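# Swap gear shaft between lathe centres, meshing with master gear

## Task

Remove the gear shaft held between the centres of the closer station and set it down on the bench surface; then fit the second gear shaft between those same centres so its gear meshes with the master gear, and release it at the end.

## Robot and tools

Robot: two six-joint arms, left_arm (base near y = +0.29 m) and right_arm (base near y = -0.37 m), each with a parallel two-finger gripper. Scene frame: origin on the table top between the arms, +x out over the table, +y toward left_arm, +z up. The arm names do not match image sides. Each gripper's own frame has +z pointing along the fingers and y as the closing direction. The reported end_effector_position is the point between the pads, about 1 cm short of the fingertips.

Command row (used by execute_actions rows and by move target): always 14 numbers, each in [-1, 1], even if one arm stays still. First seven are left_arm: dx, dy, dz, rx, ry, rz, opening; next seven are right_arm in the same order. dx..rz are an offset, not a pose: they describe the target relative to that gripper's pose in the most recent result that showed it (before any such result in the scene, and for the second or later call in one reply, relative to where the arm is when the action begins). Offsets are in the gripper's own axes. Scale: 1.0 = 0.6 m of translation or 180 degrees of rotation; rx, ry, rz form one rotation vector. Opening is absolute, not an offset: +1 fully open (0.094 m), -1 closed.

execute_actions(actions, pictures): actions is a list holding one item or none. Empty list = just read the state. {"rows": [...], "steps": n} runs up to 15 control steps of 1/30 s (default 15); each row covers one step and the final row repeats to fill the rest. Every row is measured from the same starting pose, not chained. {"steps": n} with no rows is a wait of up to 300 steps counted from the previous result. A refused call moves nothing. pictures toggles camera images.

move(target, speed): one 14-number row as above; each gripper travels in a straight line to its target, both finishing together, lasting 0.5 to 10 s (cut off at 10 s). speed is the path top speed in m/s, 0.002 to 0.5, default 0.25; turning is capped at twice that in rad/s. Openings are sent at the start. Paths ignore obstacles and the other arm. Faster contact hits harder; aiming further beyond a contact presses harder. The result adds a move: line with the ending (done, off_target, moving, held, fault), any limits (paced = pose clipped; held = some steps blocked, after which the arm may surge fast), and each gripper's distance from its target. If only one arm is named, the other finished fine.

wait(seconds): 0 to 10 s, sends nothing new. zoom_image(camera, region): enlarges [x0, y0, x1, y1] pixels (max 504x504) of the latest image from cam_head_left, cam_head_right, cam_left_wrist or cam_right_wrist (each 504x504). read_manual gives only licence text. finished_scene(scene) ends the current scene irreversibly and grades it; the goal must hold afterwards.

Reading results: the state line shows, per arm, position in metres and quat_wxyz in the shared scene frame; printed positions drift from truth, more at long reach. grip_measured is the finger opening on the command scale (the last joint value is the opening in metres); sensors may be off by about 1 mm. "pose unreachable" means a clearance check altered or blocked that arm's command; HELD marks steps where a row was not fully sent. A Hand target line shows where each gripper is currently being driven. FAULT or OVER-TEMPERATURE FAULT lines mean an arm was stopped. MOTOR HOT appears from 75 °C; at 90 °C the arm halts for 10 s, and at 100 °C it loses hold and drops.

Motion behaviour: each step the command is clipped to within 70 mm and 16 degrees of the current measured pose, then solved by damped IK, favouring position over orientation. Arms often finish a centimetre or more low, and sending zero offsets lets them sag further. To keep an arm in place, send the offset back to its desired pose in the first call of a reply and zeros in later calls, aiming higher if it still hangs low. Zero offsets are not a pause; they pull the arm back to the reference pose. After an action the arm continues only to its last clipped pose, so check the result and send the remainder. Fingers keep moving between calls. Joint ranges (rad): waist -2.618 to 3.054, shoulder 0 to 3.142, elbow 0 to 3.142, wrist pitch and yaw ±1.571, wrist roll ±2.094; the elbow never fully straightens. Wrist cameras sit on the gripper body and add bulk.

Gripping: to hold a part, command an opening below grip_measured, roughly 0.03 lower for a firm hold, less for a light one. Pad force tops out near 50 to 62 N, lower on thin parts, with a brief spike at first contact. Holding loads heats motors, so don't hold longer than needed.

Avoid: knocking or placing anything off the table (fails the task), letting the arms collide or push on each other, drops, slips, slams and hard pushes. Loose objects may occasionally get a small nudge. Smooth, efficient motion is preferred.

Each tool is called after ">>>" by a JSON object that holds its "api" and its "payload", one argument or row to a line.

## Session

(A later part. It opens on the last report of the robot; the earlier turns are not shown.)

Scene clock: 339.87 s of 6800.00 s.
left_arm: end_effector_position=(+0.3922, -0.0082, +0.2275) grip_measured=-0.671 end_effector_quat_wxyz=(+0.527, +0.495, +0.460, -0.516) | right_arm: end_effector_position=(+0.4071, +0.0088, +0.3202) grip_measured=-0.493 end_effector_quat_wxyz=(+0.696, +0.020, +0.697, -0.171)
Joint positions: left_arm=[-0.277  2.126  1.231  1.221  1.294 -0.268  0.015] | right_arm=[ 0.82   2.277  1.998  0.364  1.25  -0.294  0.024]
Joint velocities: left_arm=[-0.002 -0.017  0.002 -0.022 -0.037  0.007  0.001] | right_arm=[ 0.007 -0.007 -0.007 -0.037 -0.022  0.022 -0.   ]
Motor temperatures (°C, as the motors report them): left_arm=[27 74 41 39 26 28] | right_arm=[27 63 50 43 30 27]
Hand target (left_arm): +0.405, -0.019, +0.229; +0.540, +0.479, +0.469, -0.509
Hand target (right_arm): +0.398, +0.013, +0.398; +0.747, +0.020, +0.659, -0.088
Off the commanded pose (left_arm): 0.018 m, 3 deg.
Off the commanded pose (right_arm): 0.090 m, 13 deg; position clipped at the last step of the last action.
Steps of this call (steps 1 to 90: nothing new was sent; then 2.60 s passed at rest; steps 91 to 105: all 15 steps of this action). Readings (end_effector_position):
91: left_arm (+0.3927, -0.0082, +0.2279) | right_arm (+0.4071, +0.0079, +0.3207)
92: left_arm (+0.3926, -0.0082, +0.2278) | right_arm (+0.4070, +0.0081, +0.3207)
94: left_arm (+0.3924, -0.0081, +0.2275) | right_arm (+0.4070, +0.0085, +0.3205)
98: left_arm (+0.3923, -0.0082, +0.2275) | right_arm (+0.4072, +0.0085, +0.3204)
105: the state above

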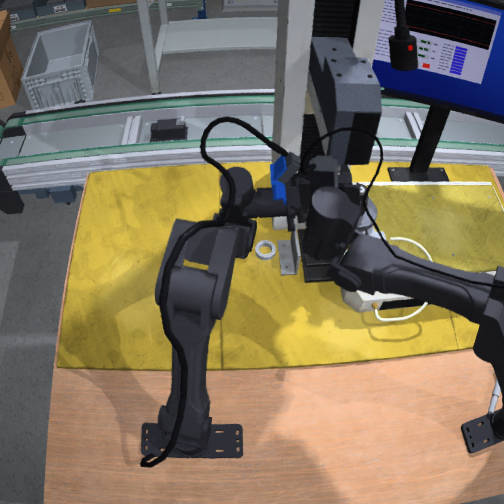

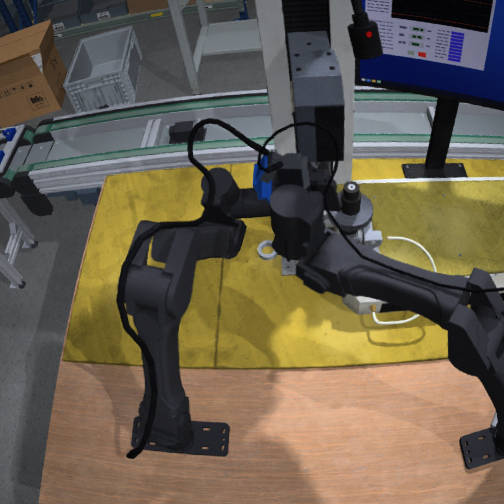

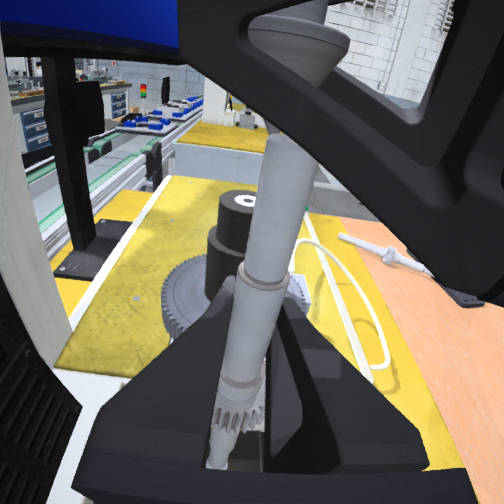

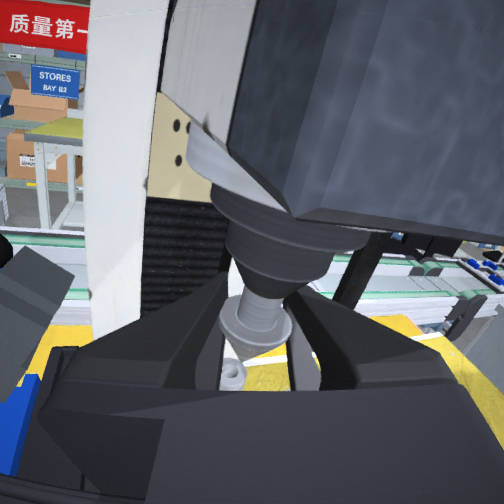

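>>> {"api": "execute_actions", "payload": {
  "actions": [
    {"rows":[[0,-0.003,-0.01,0,0,0,-0.73,-0.2,0,0.02,-0.01,-0.065,0.05,-0.55]]}
  ],
  "pictures": false
}}

>>> {"api": "execute_actions", "payload": {
  "actions": [
    {"rows":[[0,0,0,0,0,0,-0.73,-0.2,0,0.02,-0.01,-0.065,0.05,-0.55]]}
  ],
  "pictures": false
}}

>>> {"api": "execute_actions", "payload": {
  "actions": [
    {"rows":[[0,0.025,0.02,0,0,-0.02,-0.73,-0.2,0,0.02,-0.01,-0.05,0.05,-0.55]]}
  ]
}}

>>> {"api": "zoom_image", "payload": {
  "camera": "cam_right_wrist",
  "region": [190,270,320,400]
}}

Scene clock: 348.87 s of 6800.00 s.
left_arm: end_effector_position=(+0.3925, -0.0072, +0.2278) grip_measured=-0.671 end_effector_quat_wxyz=(+0.526, +0.493, +0.461, -0.518) | right_arm: end_effector_position=(+0.4085, +0.0070, +0.3214) grip_measured=-0.509 end_effector_quat_wxyz=(+0.712, +0.042, +0.675, -0.189)
Joint positions: left_arm=[-0.275  2.126  1.23   1.226  1.295 -0.278  0.015] | right_arm=[ 0.82   2.34   2.006  0.645  1.29  -0.497  0.023]
Joint velocities: left_arm=[-0.017  0.002  0.017  0.007 -0.022 -0.007 -0.   ] | right_arm=[ 0.002  0.042  0.012  0.315 -0.007 -0.198 -0.   ]
Motor temperatures (°C, as the motors report them): left_arm=[27 73 43 38 26 28] | right_arm=[27 70 48 43 31 27]
Hand target (left_arm): +0.391, -0.002, +0.227; +0.526, +0.495, +0.460, -0.516
Hand target (right_arm): +0.402, +0.010, +0.401; +0.773, +0.050, +0.622, -0.113
Off the commanded pose (left_arm): 0.005 m, 0 deg.
Off the commanded pose (right_arm): 0.120 m, 13 deg; position clipped at the last step of the last action.
Steps of this call (steps 1 to 90: nothing new was sent; then 5.50 s passed at rest; steps 91 to 105: all 15 steps of this action). Readings (end_effector_position):
91: left_arm (+0.3922, -0.0073, +0.2273) | right_arm (+0.4073, +0.0087, +0.3198)
92: left_arm (+0.3919, -0.0073, +0.2274) | right_arm (+0.4076, +0.0082, +0.3200)
94: left_arm (+0.3917, -0.0072, +0.2275) | right_arm (+0.4080, +0.0077, +0.3201)
98: left_arm (+0.3919, -0.0072, +0.2276) | right_arm (+0.4083, +0.0073, +0.3206)
105: the state above

Scene clock: 349.37 s of 6800.00 s.
left_arm: end_effector_position=(+0.3935, -0.0073, +0.2279) grip_measured=-0.671 end_effector_quat_wxyz=(+0.526, +0.490, +0.464, -0.518) | right_arm: end_effector_position=(+0.4085, +0.0061, +0.3227) grip_measured=-0.527 end_effector_quat_wxyz=(+0.728, +0.062, +0.654, -0.196)
Joint positions: left_arm=[-0.275  2.126  1.23   1.224  1.29  -0.281  0.015] | right_arm=[ 0.82   2.413  2.045  0.911  1.302 -0.694  0.022]
Joint velocities: left_arm=[-0.002 -0.007  0.002  0.066  0.081 -0.154 -0.001] | right_arm=[-0.007  0.081  0.051  0.286  0.022 -0.212 -0.001]
Motor temperatures (°C, as the motors report them): left_arm=[27 73 42 38 26 28] | right_arm=[27 70 49 43 31 27]
Hand target (left_arm): +0.392, -0.007, +0.228; +0.526, +0.493, +0.461, -0.518
Hand target (right_arm): +0.399, +0.008, +0.401; +0.790, +0.068, +0.595, -0.132
Off the commanded pose (left_arm): 0.001 m, 0 deg.
Off the commanded pose (right_arm): 0.119 m, 13 deg; position clipped at the last step of the last action.
Steps of this call (steps 1 to 15: all 15 steps of this action). Readings (end_effector_position):
1: left_arm (+0.3926, -0.0072, +0.2278) | right_arm (+0.4085, +0.0069, +0.3212)
2: left_arm (+0.3928, -0.0072, +0.2278) | right_arm (+0.4086, +0.0067, +0.3212)
4: left_arm (+0.3929, -0.0072, +0.2278) | right_arm (+0.4087, +0.0065, +0.3215)
8: left_arm (+0.3932, -0.0073, +0.2278) | right_arm (+0.4087, +0.0063, +0.3221)
15: the state above

Scene clock: 349.87 s of 6800.00 s.
left_arm: end_effector_position=(+0.3973, -0.0092, +0.2275) grip_measured=-0.671 end_effector_quat_wxyz=(+0.506, +0.496, +0.463, -0.532) | right_arm: end_effector_position=(+0.4089, +0.0051, +0.3234) grip_measured=-0.540 end_effector_quat_wxyz=(+0.733, +0.083, +0.644, -0.200)
Joint positions: left_arm=[-0.272  2.158  1.288  1.21   1.331 -0.323  0.015] | right_arm=[ 0.82   2.48   2.122  1.043  1.322 -0.807  0.022]
Joint velocities: left_arm=[-0.017 -0.002  0.002 -0.051 -0.022  0.051 -0.002] | right_arm=[-0.002  0.007  0.002  0.051  0.007 -0.095 -0.001]
Motor temperatures (°C, as the motors report them): left_arm=[27 73 42 38 26 28] | right_arm=[27 70 49 43 31 27]
Hand target (left_arm): +0.407, -0.019, +0.229; +0.510, +0.475, +0.478, -0.535
Hand target (right_arm): +0.396, +0.007, +0.400; +0.792, +0.090, +0.588, -0.138
Off the commanded pose (left_arm): 0.015 m, 3 deg.
Off the commanded pose (right_arm): 0.120 m, 12 deg; position clipped at the last step of the last action.
Steps of this call (steps 1 to 15: all 15 steps of this action). Readings (end_effector_position):
1: left_arm (+0.3941, -0.0077, +0.2275) | right_arm (+0.4086, +0.0060, +0.3228)
2: left_arm (+0.3939, -0.0080, +0.2276) | right_arm (+0.4088, +0.0058, +0.3228)
4: left_arm (+0.3939, -0.0080, +0.2274) | right_arm (+0.4089, +0.0055, +0.3232)
8: left_arm (+0.3938, -0.0081, +0.2273) | right_arm (+0.4090, +0.0052, +0.3233)
15: the state above

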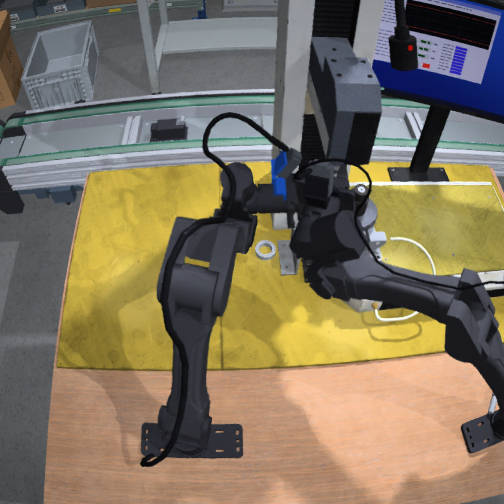

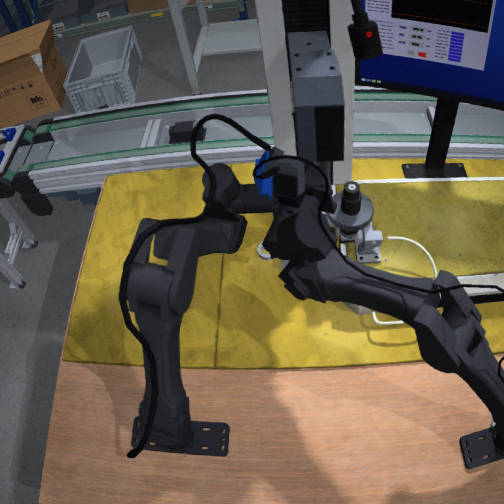

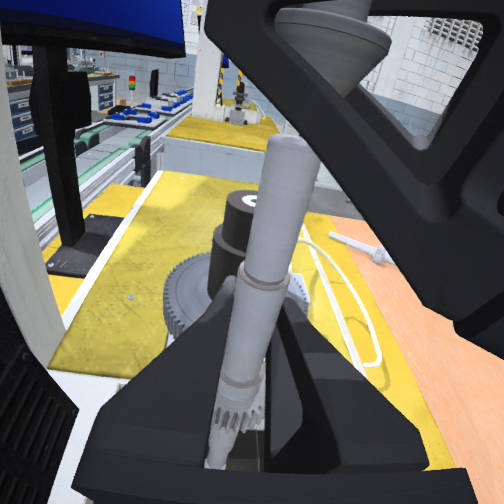

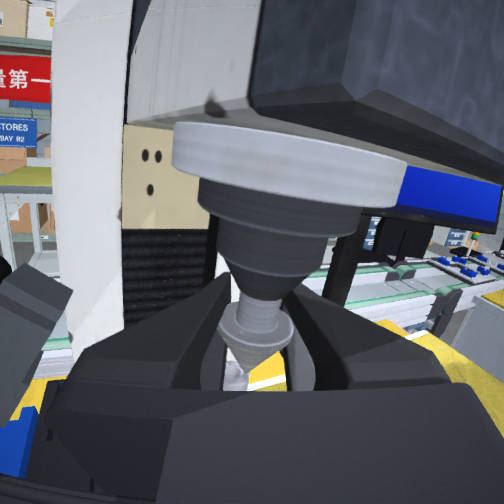

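Region (190, 270, 320, 400) of cam_right_wrist's 504x504 image, scaled by 3.877, with more detail than that image has.

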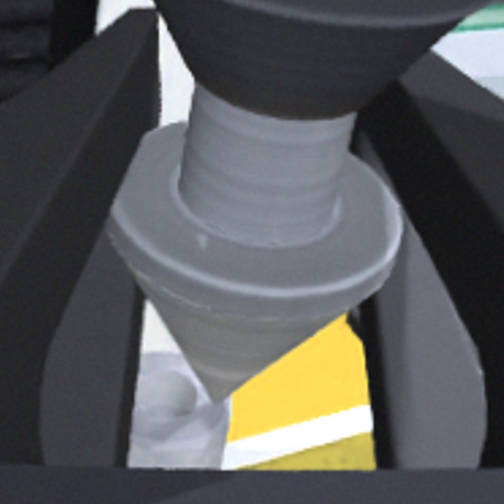

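Tip is on the top face now; push −Y.

>>> {"api": "execute_actions", "payload": {
  "actions": [
    {"rows":[[0,0,0.03,0,0,0,-0.73,-0.15,0,0.03,-0.07,-0.03,0.03,-0.56]]}
  ]
}}

>>> {"api": "zoom_image", "payload": {
  "camera": "cam_right_wrist",
  "region": [190,270,320,400]
}}

Scene clock: 354.00 s of 6800.00 s.
left_arm: end_effector_position=(+0.3970, -0.0099, +0.2268) grip_measured=-0.671 end_effector_quat_wxyz=(+0.507, +0.497, +0.462, -0.531) | right_arm: end_effector_position=(+0.4113, +0.0058, +0.3230) grip_measured=-0.550 end_effector_quat_wxyz=(+0.734, +0.038, +0.658, -0.163)
Joint positions: left_arm=[-0.274  2.158  1.288  1.203  1.332 -0.312  0.015] | right_arm=[ 0.808  2.324  1.933  0.781  1.222 -0.529  0.021]
Joint velocities: left_arm=[ 0.002 -0.022 -0.007 -0.022 -0.051  0.037  0.   ] | right_arm=[-0.007 -0.076 -0.002 -0.3    0.007  0.168  0.   ]
Motor temperatures (°C, as the motors report them): left_arm=[27 73 43 38 26 28] | right_arm=[27 71 49 42 32 27]
Hand target (left_arm): +0.395, -0.026, +0.229; +0.506, +0.495, +0.463, -0.533
Hand target (right_arm): +0.405, +0.005, +0.397; +0.779, +0.027, +0.618, -0.104
Off the commanded pose (left_arm): 0.017 m, 0 deg.
Off the commanded pose (right_arm): 0.092 m, 10 deg; position clipped at the last step of the last action.
Steps of this call (steps 1 to 90: nothing new was sent; then 0.63 s passed at rest; steps 91 to 105: all 15 steps of this action). Readings (end_effector_position):
91: left_arm (+0.3969, -0.0097, +0.2273) | right_arm (+0.4094, +0.0045, +0.3233)
92: left_arm (+0.3969, -0.0099, +0.2270) | right_arm (+0.4095, +0.0047, +0.3234)
94: left_arm (+0.3970, -0.0099, +0.2268) | right_arm (+0.4100, +0.0050, +0.3236)
98: left_arm (+0.3970, -0.0099, +0.2268) | right_arm (+0.4108, +0.0054, +0.3235)
105: the state above

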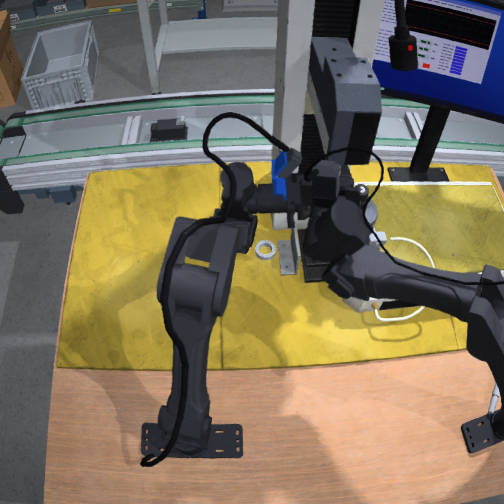

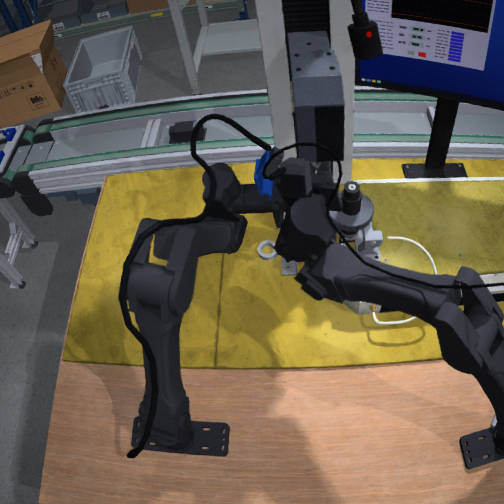

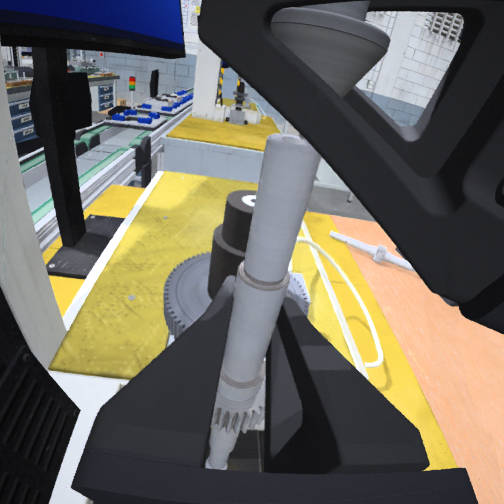

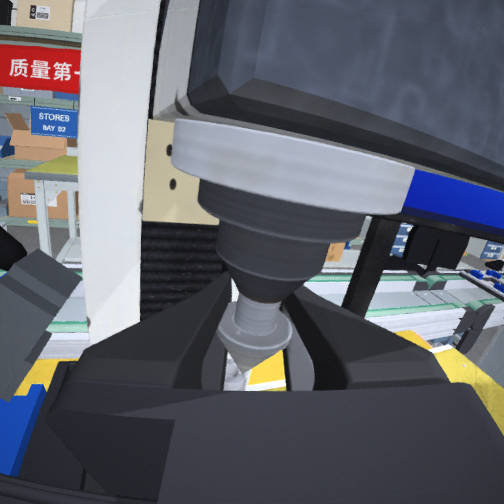

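Region (190, 270, 320, 400) of cam_right_wrist's 504x504 image, scaled by 3.877, with more detail than that image has.

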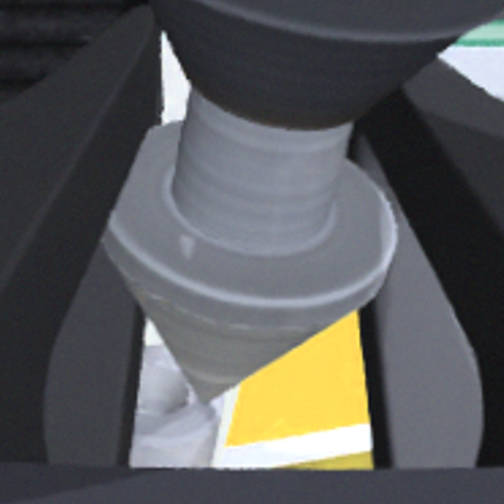

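>>> {"api": "execute_actions", "payload": {
  "actions": [
    {"rows":[[0,0,0.055,0.03,0,0,-0.73,-0.15,0,0.02,-0.06,-0.045,0.04,-0.57]]}
  ]
}}

>>> {"api": "zoom_image", "payload": {
  "camera": "cam_right_wrist",
  "region": [190,270,320,400]
}}

Scene clock: 359.90 s of 6800.00 s.
left_arm: end_effector_position=(+0.3967, -0.0217, +0.2274) grip_measured=-0.671 end_effector_quat_wxyz=(+0.478, +0.519, +0.447, -0.550) | right_arm: end_effector_position=(+0.4132, +0.0074, +0.3208) grip_measured=-0.561 end_effector_quat_wxyz=(+0.736, -0.000, +0.663, -0.137)
Joint positions: left_arm=[-0.293  2.215  1.39   1.199  1.398 -0.366  0.015] | right_arm=[ 0.795  2.252  1.834  0.704  1.124 -0.444  0.021]
Joint velocities: left_arm=[ 0.002 -0.007 -0.007  0.007  0.007  0.022  0.001] | right_arm=[-0.012 -0.032  0.007  0.007  0.037  0.066 -0.001]
Motor temperatures (°C, as the motors report them): left_arm=[27 74 43 38 26 28] | right_arm=[27 74 48 41 32 27]
Hand target (left_arm): +0.393, -0.042, +0.229; +0.483, +0.520, +0.437, -0.553
Hand target (right_arm): +0.403, +0.008, +0.399; +0.789, +0.002, +0.611, -0.064
Off the commanded pose (left_arm): 0.021 m, 1 deg.
Off the commanded pose (right_arm): 0.093 m, 12 deg; position clipped at the last step of the last action.
Steps of this call (steps 1 to 90: nothing new was sent; then 2.40 s passed at rest; steps 91 to 105: all 15 steps of this action). Readings (end_effector_position):
91: left_arm (+0.3968, -0.0111, +0.2276) | right_arm (+0.4112, +0.0061, +0.3226)
92: left_arm (+0.3970, -0.0130, +0.2274) | right_arm (+0.4115, +0.0062, +0.3228)
94: left_arm (+0.3969, -0.0170, +0.2274) | right_arm (+0.4119, +0.0068, +0.3228)
98: left_arm (+0.3963, -0.0214, +0.2276) | right_arm (+0.4130, +0.0073, +0.3211)
105: the state above

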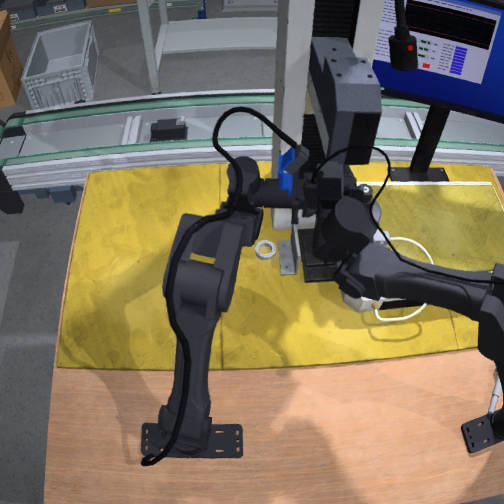

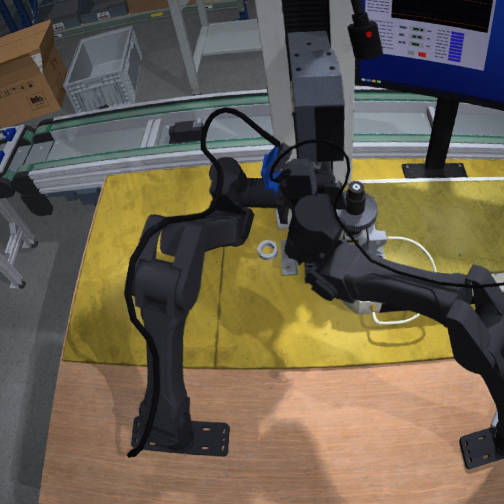

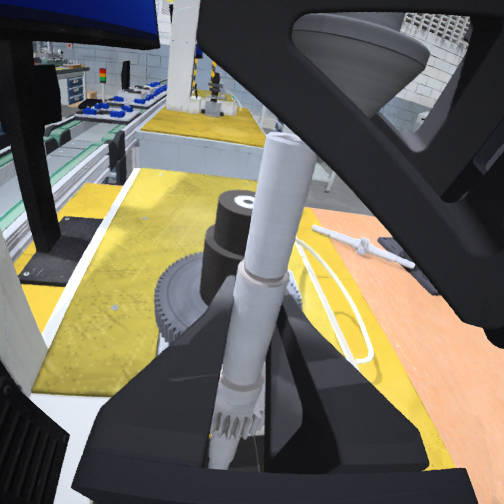

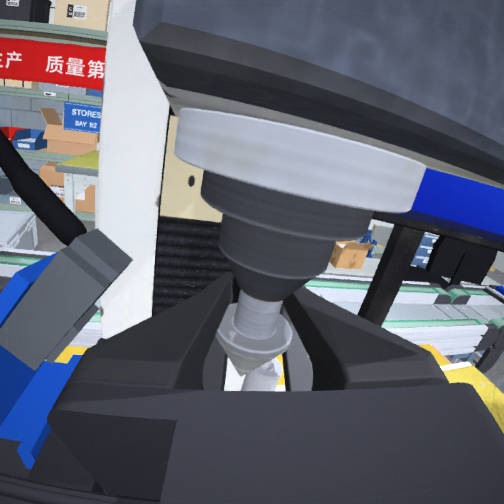

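Region (190, 270, 320, 400) of cam_right_wrist's 504x504 image, scaled by 3.877, with more detail than that image has.

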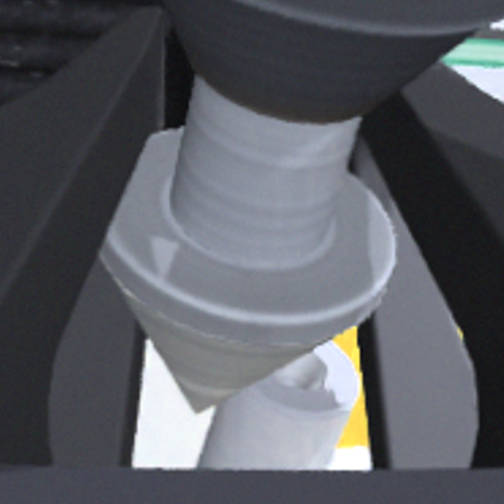

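>>> {"api": "execute_actions", "payload": {
  "actions": [
    {"rows":[[0,0,0,0,0,0,-0.73,-0.2,0,0.02,0,-0.06,0.05,-0.58]]}
  ],
  "pictures": false
}}

>>> {"api": "execute_actions", "payload": {
  "actions": [
    {"rows":[[0,-0.004,-0.022,0,0,0,-0.73,-0.2,0,0.02,0,-0.055,0.05,-0.58]]}
  ]
}}

>>> {"api": "zoom_image", "payload": {
  "camera": "cam_right_wrist",
  "region": [190,270,320,400]
}}

Scene clock: 365.83 s of 6800.00 s.
left_arm: end_effector_position=(+0.3976, -0.0186, +0.2270) grip_measured=-0.671 end_effector_quat_wxyz=(+0.476, +0.518, +0.449, -0.551) | right_arm: end_effector_position=(+0.4151, +0.0061, +0.3202) grip_measured=-0.574 end_effector_quat_wxyz=(+0.748, +0.021, +0.644, -0.157)
Joint positions: left_arm=[-0.285  2.215  1.39   1.2    1.406 -0.372  0.015] | right_arm=[ 0.796  2.325  1.882  0.881  1.161 -0.58   0.02 ]
Joint velocities: left_arm=[ 0.007 -0.007  0.007 -0.007 -0.037  0.007 -0.   ] | right_arm=[ 0.002  0.022  0.017  0.066 -0.037 -0.125 -0.001]
Motor temperatures (°C, as the motors report them): left_arm=[27 74 43 38 26 28] | right_arm=[27 75 48 42 32 27]
Hand target (left_arm): +0.397, -0.022, +0.227; +0.478, +0.518, +0.447, -0.550
Hand target (right_arm): +0.401, +0.010, +0.398; +0.805, +0.041, +0.586, -0.084
Off the commanded pose (left_arm): 0.003 m, 0 deg.
Off the commanded pose (right_arm): 0.121 m, 13 deg; position clipped at the last step of the last action.
MOTOR HOT: a motor of the right arm reached 75 °C. Now the hottest motor of the right arm, joint 2 (shoulder), reports 75 °C. The controller's stop level is 90 °C. To cool a motor, set the load down, stop pushing, or move to a pose that needs little force.
Steps of this call (steps 1 to 90: nothing new was sent; then 2.43 s passed at rest; steps 91 to 105: all 15 steps of this action). Readings (end_effector_position):
91: left_arm (+0.3969, -0.0208, +0.2273) | right_arm (+0.4135, +0.0071, +0.3203)
92: left_arm (+0.3970, -0.0197, +0.2271) | right_arm (+0.4138, +0.0069, +0.3202)
94: left_arm (+0.3975, -0.0186, +0.2269) | right_arm (+0.4148, +0.0068, +0.3193)
98: left_arm (+0.3975, -0.0186, +0.2269) | right_arm (+0.4151, +0.0063, +0.3197)
105: the state above

Scene clock: 366.33 s of 6800.00 s.
left_arm: end_effector_position=(+0.3977, -0.0178, +0.2279) grip_measured=-0.671 end_effector_quat_wxyz=(+0.476, +0.516, +0.449, -0.553) | right_arm: end_effector_position=(+0.4156, +0.0044, +0.3211) grip_measured=-0.576 end_effector_quat_wxyz=(+0.754, +0.044, +0.631, -0.175)
Joint positions: left_arm=[-0.284  2.218  1.39   1.226  1.405 -0.399  0.015] | right_arm=[ 0.798  2.399  1.958  1.023  1.201 -0.709  0.02 ]
Joint velocities: left_arm=[-0.046 -0.012  0.002  0.095  0.081 -0.022 -0.   ] | right_arm=[ 0.017  0.017  0.022  0.007 -0.051 -0.007 -0.   ]
Motor temperatures (°C, as the motors report them): left_arm=[27 74 43 38 26 28] | right_arm=[27 75 48 42 33 27]
Hand target (left_arm): +0.397, -0.006, +0.226; +0.475, +0.519, +0.450, -0.550
Hand target (right_arm): +0.400, +0.009, +0.398; +0.812, +0.060, +0.572, -0.105
Off the commanded pose (left_arm): 0.013 m, 0 deg.
Off the commanded pose (right_arm): 0.120 m, 13 deg; position clipped at the last step of the last action.
MOTOR HOT: still on. Now the hottest motor of the right arm, joint 2 (shoulder), reports 75 °C; the controller's stop level is 90 °C.
Steps of this call (steps 1 to 15: all 15 steps of this action). Readings (end_effector_position):
1: left_arm (+0.3978, -0.0179, +0.2273) | right_arm (+0.4154, +0.0058, +0.3202)
2: left_arm (+0.3977, -0.0179, +0.2277) | right_arm (+0.4155, +0.0054, +0.3203)
4: left_arm (+0.3977, -0.0179, +0.2281) | right_arm (+0.4156, +0.0052, +0.3205)
8: left_arm (+0.3977, -0.0179, +0.2279) | right_arm (+0.4157, +0.0046, +0.3208)
15: the state above

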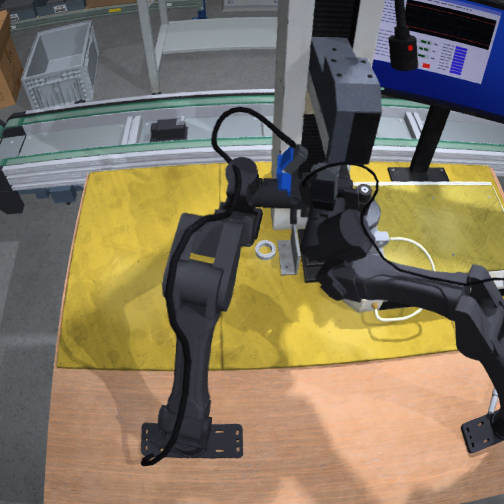

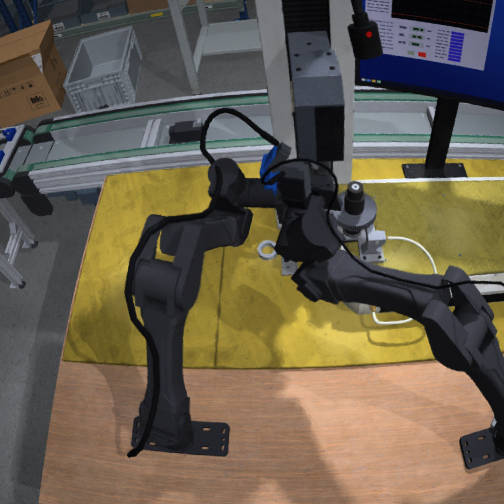

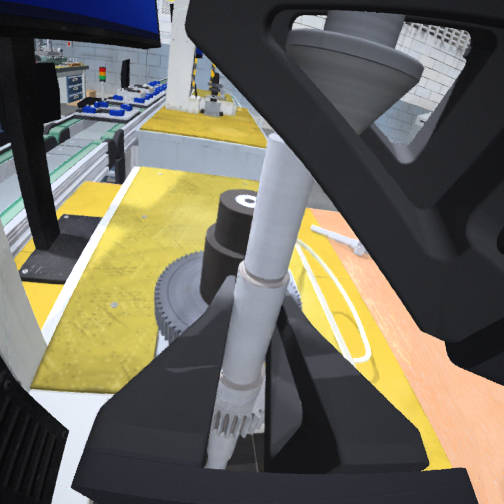

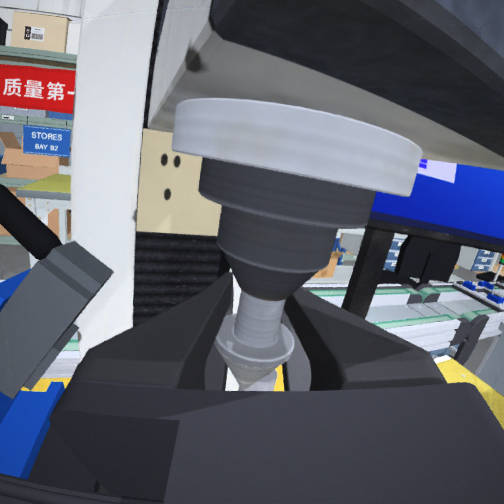

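Region (190, 270, 320, 400) of cam_right_wrist's 504x504 image, scaled by 3.877, with more detail than that image has.

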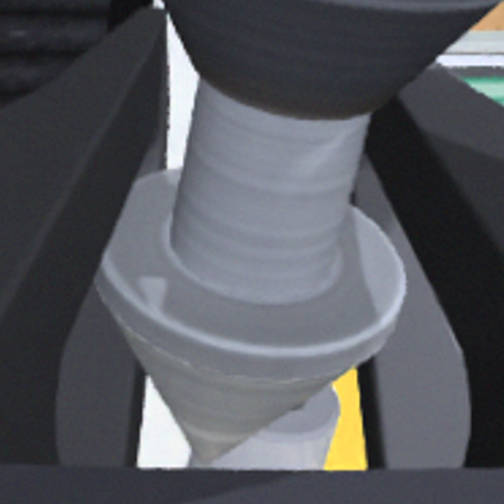

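>>> {"api": "move", "payload": {
  "target": [0,0,0.004,0,0,0,-0.73,0.005,0.005,-0.024,-0.09,0.04,0.06,-0.15],
  "speed": 0.08
}}

Scene clock: 372.93 s of 6800.00 s.
left_arm: end_effector_position=(+0.4036, -0.0169, +0.2279) grip_measured=-0.671 end_effector_quat_wxyz=(+0.478, +0.501, +0.461, -0.554) | right_arm: end_effector_position=(+0.4025, +0.0172, +0.3131) grip_measured=-0.153 end_effector_quat_wxyz=(+0.728, +0.009, +0.685, -0.009)
Joint positions: left_arm=[-0.28   2.22   1.39   1.215  1.38  -0.41   0.015] | right_arm=[ 0.798  2.134  1.706  0.538  0.981 -0.09   0.04 ]
Joint velocities: left_arm=[-0.002 -0.002  0.007  0.007  0.037 -0.11  -0.001] | right_arm=[-0.012 -0.002 -0.017 -0.022  0.081  0.022 -0.   ]
Motor temperatures (°C, as the motors report them): left_arm=[27 76 41 38 26 28] | right_arm=[27 73 47 41 32 27]
Hand target (left_arm): +0.397, -0.020, +0.228; +0.476, +0.516, +0.449, -0.553
Hand target (right_arm): +0.403, +0.011, +0.315; +0.725, +0.007, +0.688, -0.008
Off the commanded pose (left_arm): 0.007 m, 2 deg.
Off the commanded pose (right_arm): 0.007 m, 1 deg.
MOTOR HOT: a motor of the left arm reached 75 °C. Now the hottest motor of the left arm, joint 2 (shoulder), reports 76 °C. The controller's stop level is 90 °C. To cool a motor, set the load down, stop pushing, or move to a pose that needs little force.
MOTOR HOT: still on. Now the hottest motor of the right arm, joint 2 (shoulder), reports 73 °C; the controller's stop level is 90 °C.
After step 90, 0.93 s passed at rest.
move: done

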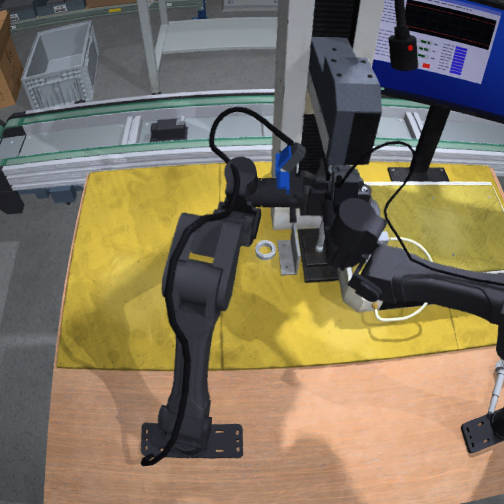

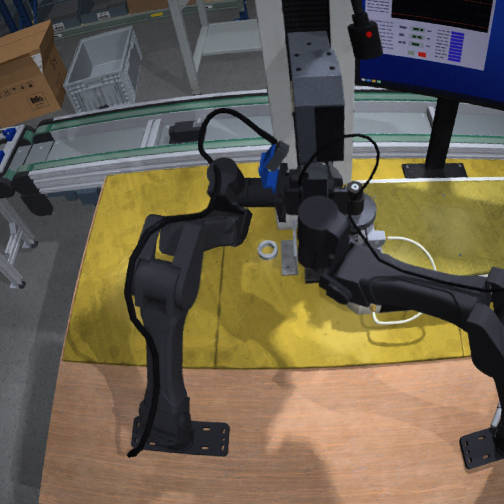

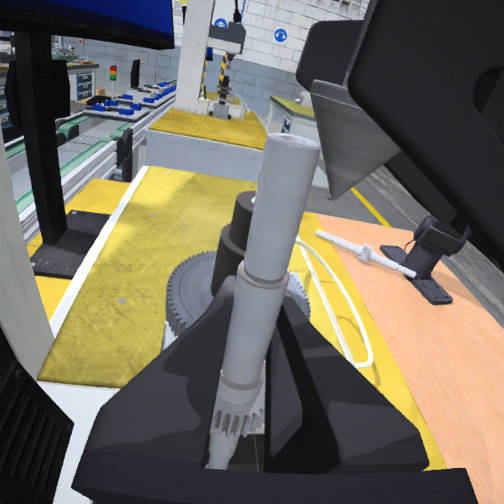

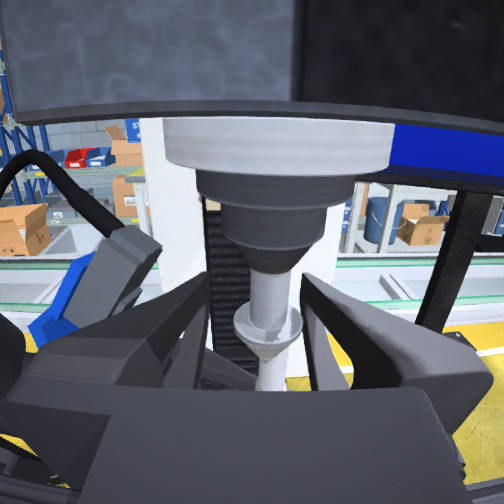

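>>> {"api": "move", "payload": {
  "target": [0,0,0,0,0,0,-0.73,0.018,-0.012,0,0,-0.015,0,-0.15],
  "speed": 0.04
}}

>>> {"api": "execute_actions", "payload": {
  "actions": [
    {"rows":[[0,0,0,0,0,0,-0.73,-0.005,0,0,0,0,0,-0.53]]}
  ],
  "pictures": false
}}

>>> {"api": "execute_actions", "payload": {
  "actions": [
    {"rows":[[0,0,0,0,0,0,-0.73,-0.2,0,0.01,0,-0.04,0.04,-0.53]]}
  ],
  "pictures": false
}}

>>> {"api": "execute_actions", "payload": {
  "actions": [
    {"rows":[[0,0,0,0,0,0,-0.73,-0.2,0,0.015,0,-0.06,0.04,-0.53]]}
  ],
  "pictures": false
}}

>>> {"api": "execute_actions", "payload": {
  "actions": [
    {"rows":[[0,0,0,0,0,0,-0.73,-0.2,0,0.015,0,-0.06,0.04,-0.53]]}
  ],
  "pictures": false
}}

>>> {"api": "execute_actions", "payload": {
  "actions": [
    {"rows":[[0,-0.02,0,0,0,0,-0.73,-0.2,0,0.015,0,-0.06,0.04,-0.53]]}
  ]
}}

>>> {"api": "zoom_image", "payload": {
  "camera": "cam_right_wrist",
  "region": [190,270,320,400]
}}

Scene clock: 387.07 s of 6800.00 s.
left_arm: end_effector_position=(+0.4038, -0.0167, +0.2279) grip_measured=-0.671 end_effector_quat_wxyz=(+0.478, +0.501, +0.462, -0.555) | right_arm: end_effector_position=(+0.3987, +0.0128, +0.3107) grip_measured=-0.153 end_effector_quat_wxyz=(+0.746, +0.015, +0.666, -0.002)
Joint positions: left_arm=[-0.28   2.22   1.39   1.215  1.379 -0.413  0.015] | right_arm=[ 0.798  2.134  1.633  0.703  0.975 -0.147  0.04 ]
Joint velocities: left_arm=[ 0.007 -0.012 -0.012  0.022 -0.007  0.022 -0.   ] | right_arm=[ 0.007 -0.007 -0.022 -0.022  0.066  0.007 -0.   ]
Motor temperatures (°C, as the motors report them): left_arm=[27 78 41 38 26 28] | right_arm=[27 68 44 40 30 27]
Hand target (left_arm): +0.404, -0.017, +0.228; +0.478, +0.501, +0.461, -0.554
Hand target (right_arm): +0.403, +0.010, +0.302; +0.744, +0.008, +0.668, -0.009
Off the commanded pose (left_arm): 0.000 m, 0 deg.
Off the commanded pose (right_arm): 0.010 m, 1 deg.
MOTOR HOT: still on. Now the hottest motor of the left arm, joint 2 (shoulder), reports 78 °C; the controller's stop level is 90 °C.
MOTOR HOT: cleared. Now the hottest motor of the right arm, joint 2 (shoulder), reports 68 °C.
After step 90, 10.07 s passed at rest.
move: done

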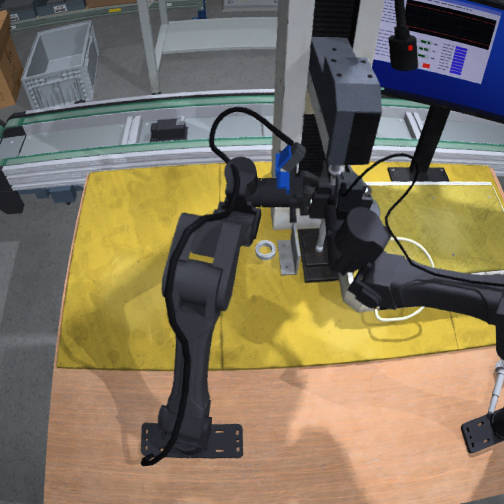

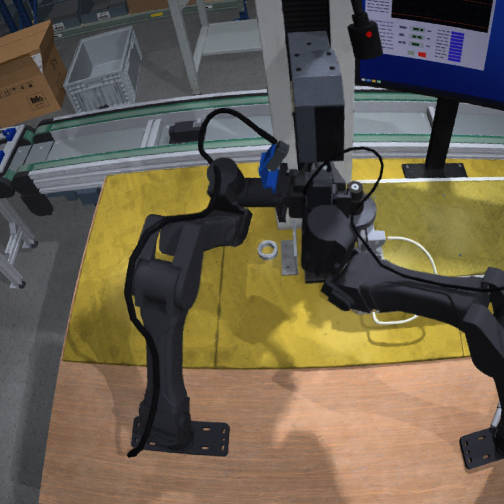

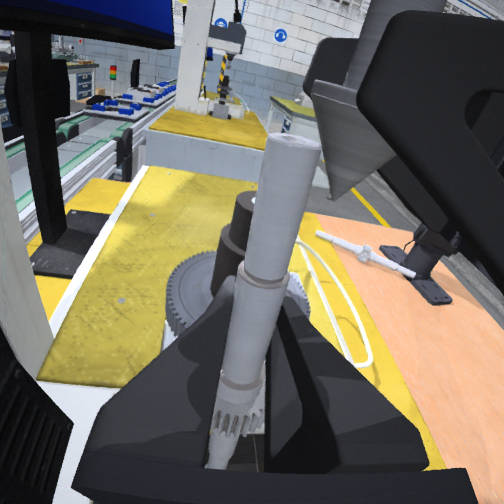

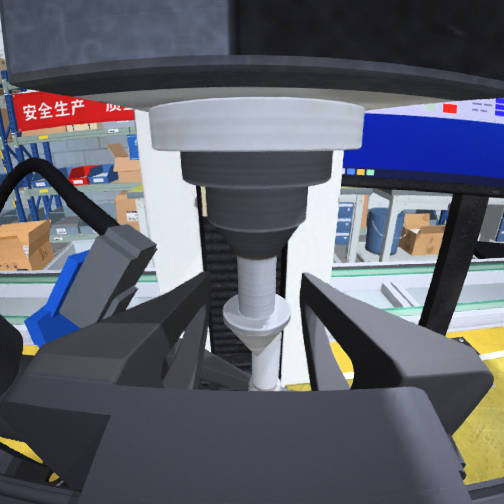

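Scene clock: 387.57 s of 6800.00 s.
left_arm: end_effector_position=(+0.4038, -0.0167, +0.2279) grip_measured=-0.671 end_effector_quat_wxyz=(+0.478, +0.500, +0.462, -0.555) | right_arm: end_effector_position=(+0.3987, +0.0124, +0.3106) grip_measured=-0.458 end_effector_quat_wxyz=(+0.746, +0.016, +0.666, -0.003)
Joint positions: left_arm=[-0.28   2.22   1.39   1.215  1.379 -0.414  0.015] | right_arm=[ 0.798  2.134  1.633  0.703  0.978 -0.147  0.025]
Joint velocities: left_arm=[ 0.017 -0.007  0.007 -0.051 -0.037 -0.11  -0.001] | right_arm=[ 0.012 -0.007 -0.002 -0.022 -0.051 -0.051 -0.001]
Motor temperatures (°C, as the motors report them): left_arm=[27 78 41 38 26 28] | right_arm=[27 68 44 40 30 27]
Hand target (left_arm): +0.404, -0.017, +0.228; +0.478, +0.501, +0.462, -0.555
Hand target (right_arm): +0.398, +0.013, +0.314; +0.746, +0.015, +0.666, -0.002
Off the commanded pose (left_arm): 0.000 m, 0 deg.
Off the commanded pose (right_arm): 0.003 m, 0 deg.
MOTOR HOT: still on. Now the hottest motor of the left arm, joint 2 (shoulder), reports 78 °C; the controller's stop level is 90 °C.
Steps of this call (steps 1 to 15: all 15 steps of this action). Readings (end_effector_position):
1: left_arm (+0.4038, -0.0167, +0.2279) | right_arm (+0.3987, +0.0128, +0.3107)
2: left_arm (+0.4038, -0.0167, +0.2279) | right_arm (+0.3987, +0.0124, +0.3106)
4: left_arm (+0.4038, -0.0167, +0.2279) | right_arm (+0.3987, +0.0124, +0.3106)
8: left_arm (+0.4038, -0.0167, +0.2279) | right_arm (+0.3987, +0.0124, +0.3106)
15: the state above

Scene clock: 388.07 s of 6800.00 s.
left_arm: end_effector_position=(+0.4037, -0.0159, +0.2276) grip_measured=-0.671 end_effector_quat_wxyz=(+0.477, +0.501, +0.462, -0.555) | right_arm: end_effector_position=(+0.3989, +0.0116, +0.3161) grip_measured=-0.458 end_effector_quat_wxyz=(+0.746, +0.013, +0.666, -0.013)
Joint positions: left_arm=[-0.278  2.22   1.39   1.215  1.383 -0.414  0.015] | right_arm=[ 0.799  2.133  1.651  0.688  0.988 -0.17   0.025]
Joint velocities: left_arm=[-0.002  0.007 -0.007 -0.007  0.022  0.022 -0.001] | right_arm=[ 0.002  0.007  0.017  0.022  0.022  0.037 -0.001]
Motor temperatures (°C, as the motors report them): left_arm=[27 78 41 38 26 28] | right_arm=[27 68 44 40 30 27]
Hand target (left_arm): +0.404, -0.017, +0.228; +0.477, +0.501, +0.462, -0.555
Hand target (right_arm): +0.387, +0.002, +0.393; +0.785, +0.059, +0.615, +0.041
Off the commanded pose (left_arm): 0.001 m, 0 deg.
Off the commanded pose (right_arm): 0.115 m, 11 deg; position clipped at the last step of the last action.
MOTOR HOT: still on. Now the hottest motor of the left arm, joint 2 (shoulder), reports 78 °C; the controller's stop level is 90 °C.
Steps of this call (steps 1 to 15: all 15 steps of this action). Readings (end_effector_position):
1: left_arm (+0.4038, -0.0167, +0.2279) | right_arm (+0.3986, +0.0120, +0.3135)
2: left_arm (+0.4038, -0.0167, +0.2279) | right_arm (+0.3987, +0.0116, +0.3140)
4: left_arm (+0.4036, -0.0165, +0.2278) | right_arm (+0.3987, +0.0118, +0.3145)
8: left_arm (+0.4037, -0.0159, +0.2276) | right_arm (+0.3987, +0.0117, +0.3156)
15: the state above

Scene clock: 388.57 s of 6800.00 s.
left_arm: end_effector_position=(+0.4036, -0.0159, +0.2276) grip_measured=-0.671 end_effector_quat_wxyz=(+0.476, +0.501, +0.462, -0.555) | right_arm: end_effector_position=(+0.3985, +0.0115, +0.3215) grip_measured=-0.459 end_effector_quat_wxyz=(+0.757, +0.001, +0.652, -0.033)
Joint positions: left_arm=[-0.278  2.22   1.39   1.215  1.384 -0.414  0.015] | right_arm=[ 0.799  2.148  1.651  0.771  0.988 -0.272  0.025]
Joint velocities: left_arm=[-0.017 -0.012  0.002  0.007 -0.007  0.051  0.   ] | right_arm=[-0.002  0.027 -0.007 -0.022  0.051 -0.125 -0.   ]
Motor temperatures (°C, as the motors report them): left_arm=[27 78 41 38 26 28] | right_arm=[27 68 44 40 30 27]
Hand target (left_arm): +0.404, -0.016, +0.228; +0.477, +0.501, +0.462, -0.555
Hand target (right_arm): +0.387, +0.001, +0.400; +0.804, +0.055, +0.592, +0.029
Off the commanded pose (left_arm): 0.000 m, 0 deg.
Off the commanded pose (right_arm): 0.115 m, 13 deg; position clipped at the last step of the last action.
MOTOR HOT: still on. Now the hottest motor of the left arm, joint 2 (shoulder), reports 78 °C; the controller's stop level is 90 °C.
Steps of this call (steps 1 to 15: all 15 steps of this action). Readings (end_effector_position):
1: left_arm (+0.4036, -0.0159, +0.2276) | right_arm (+0.3988, +0.0115, +0.3168)
2: left_arm (+0.4036, -0.0159, +0.2276) | right_arm (+0.3988, +0.0114, +0.3179)
4: left_arm (+0.4036, -0.0159, +0.2276) | right_arm (+0.3987, +0.0114, +0.3191)
8: left_arm (+0.4036, -0.0159, +0.2276) | right_arm (+0.3986, +0.0115, +0.3206)
15: the state above

Scene clock: 389.07 s of 6800.00 s.
left_arm: end_effector_position=(+0.4036, -0.0159, +0.2276) grip_measured=-0.671 end_effector_quat_wxyz=(+0.476, +0.501, +0.462, -0.555) | right_arm: end_effector_position=(+0.3979, +0.0121, +0.3230) grip_measured=-0.459 end_effector_quat_wxyz=(+0.766, -0.013, +0.640, -0.056)
Joint positions: left_arm=[-0.278  2.22   1.39   1.215  1.384 -0.414  0.015] | right_arm=[ 0.801  2.169  1.651  0.852  0.99  -0.376  0.025]
Joint velocities: left_arm=[ 0.007 -0.002 -0.002 -0.022 -0.066 -0.037 -0.001] | right_arm=[ 0.022 -0.002 -0.007 -0.022  0.022 -0.095 -0.001]
Motor temperatures (°C, as the motors report them): left_arm=[27 78 41 38 26 28] | right_arm=[27 68 44 40 30 27]
Hand target (left_arm): +0.404, -0.016, +0.228; +0.476, +0.501, +0.462, -0.555
Hand target (right_arm): +0.383, +0.004, +0.402; +0.815, +0.040, +0.578, +0.011
Off the commanded pose (left_arm): 0.000 m, 0 deg.
Off the commanded pose (right_arm): 0.119 m, 14 deg; position clipped at the last step of the last action.
MOTOR HOT: still on. Now the hottest motor of the left arm, joint 2 (shoulder), reports 78 °C; the controller's stop level is 90 °C.
Steps of this call (steps 1 to 15: all 15 steps of this action). Readings (end_effector_position):
1: left_arm (+0.4036, -0.0159, +0.2276) | right_arm (+0.3982, +0.0119, +0.3218)
2: left_arm (+0.4036, -0.0159, +0.2276) | right_arm (+0.3982, +0.0119, +0.3222)
4: left_arm (+0.4036, -0.0159, +0.2276) | right_arm (+0.3980, +0.0121, +0.3224)
8: left_arm (+0.4036, -0.0159, +0.2276) | right_arm (+0.3979, +0.0121, +0.3226)
15: the state above

Scene clock: 389.57 s of 6800.00 s.
left_arm: end_effector_position=(+0.4007, -0.0122, +0.2273) grip_measured=-0.671 end_effector_quat_wxyz=(+0.487, +0.497, +0.463, -0.548) | right_arm: end_effector_position=(+0.3973, +0.0127, +0.3258) grip_measured=-0.459 end_effector_quat_wxyz=(+0.771, -0.028, +0.630, -0.087)
Joint positions: left_arm=[-0.274  2.198  1.346  1.232  1.364 -0.396  0.015] | right_arm=[ 0.804  2.191  1.665  0.916  0.999 -0.49   0.025]
Joint velocities: left_arm=[-0.007 -0.007 -0.002  0.037 -0.037  0.037 -0.001] | right_arm=[-0.017  0.007 -0.007  0.037  0.051 -0.007  0.   ]
Motor temperatures (°C, as the motors report them): left_arm=[27 78 41 38 26 28] | right_arm=[27 68 45 41 30 27]
Hand target (left_arm): +0.392, -0.014, +0.228; +0.476, +0.501, +0.462, -0.555
Hand target (right_arm): +0.380, +0.009, +0.405; +0.824, +0.023, +0.566, -0.011
Off the commanded pose (left_arm): 0.009 m, 2 deg.
Off the commanded pose (right_arm): 0.117 m, 15 deg; position clipped at the last step of the last action.
MOTOR HOT: still on. Now the hottest motor of the left arm, joint 2 (shoulder), reports 78 °C; the controller's stop level is 90 °C.
Steps of this call (steps 1 to 15: all 15 steps of this action). Readings (end_effector_position):
1: left_arm (+0.4032, -0.0156, +0.2273) | right_arm (+0.3977, +0.0125, +0.3230)
2: left_arm (+0.4016, -0.0150, +0.2271) | right_arm (+0.3975, +0.0127, +0.3236)
4: left_arm (+0.4009, -0.0133, +0.2272) | right_arm (+0.3976, +0.0125, +0.3242)
8: left_arm (+0.4008, -0.0122, +0.2273) | right_arm (+0.3974, +0.0126, +0.3253)
15: the state above

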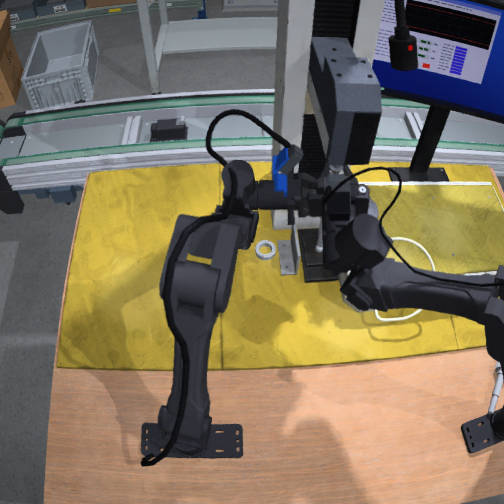

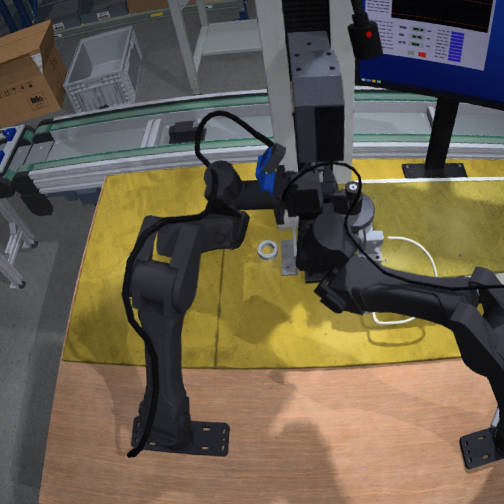

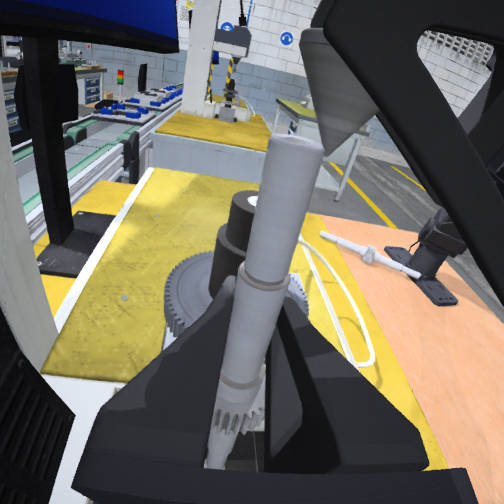

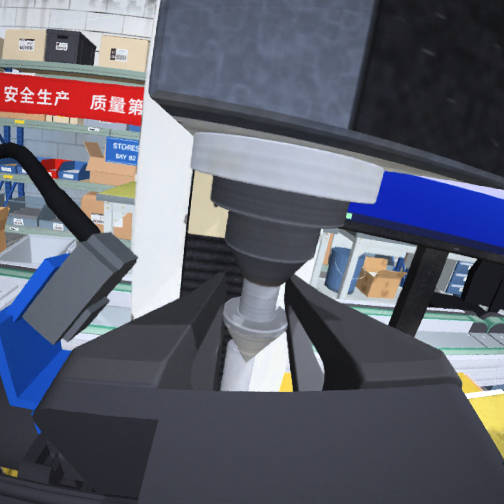

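Region (190, 270, 320, 400) of cam_right_wrist's 504x504 image, scaled by 3.877, with more detail than that image has.

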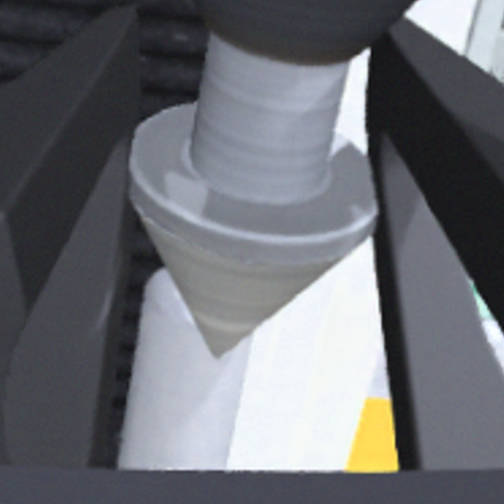

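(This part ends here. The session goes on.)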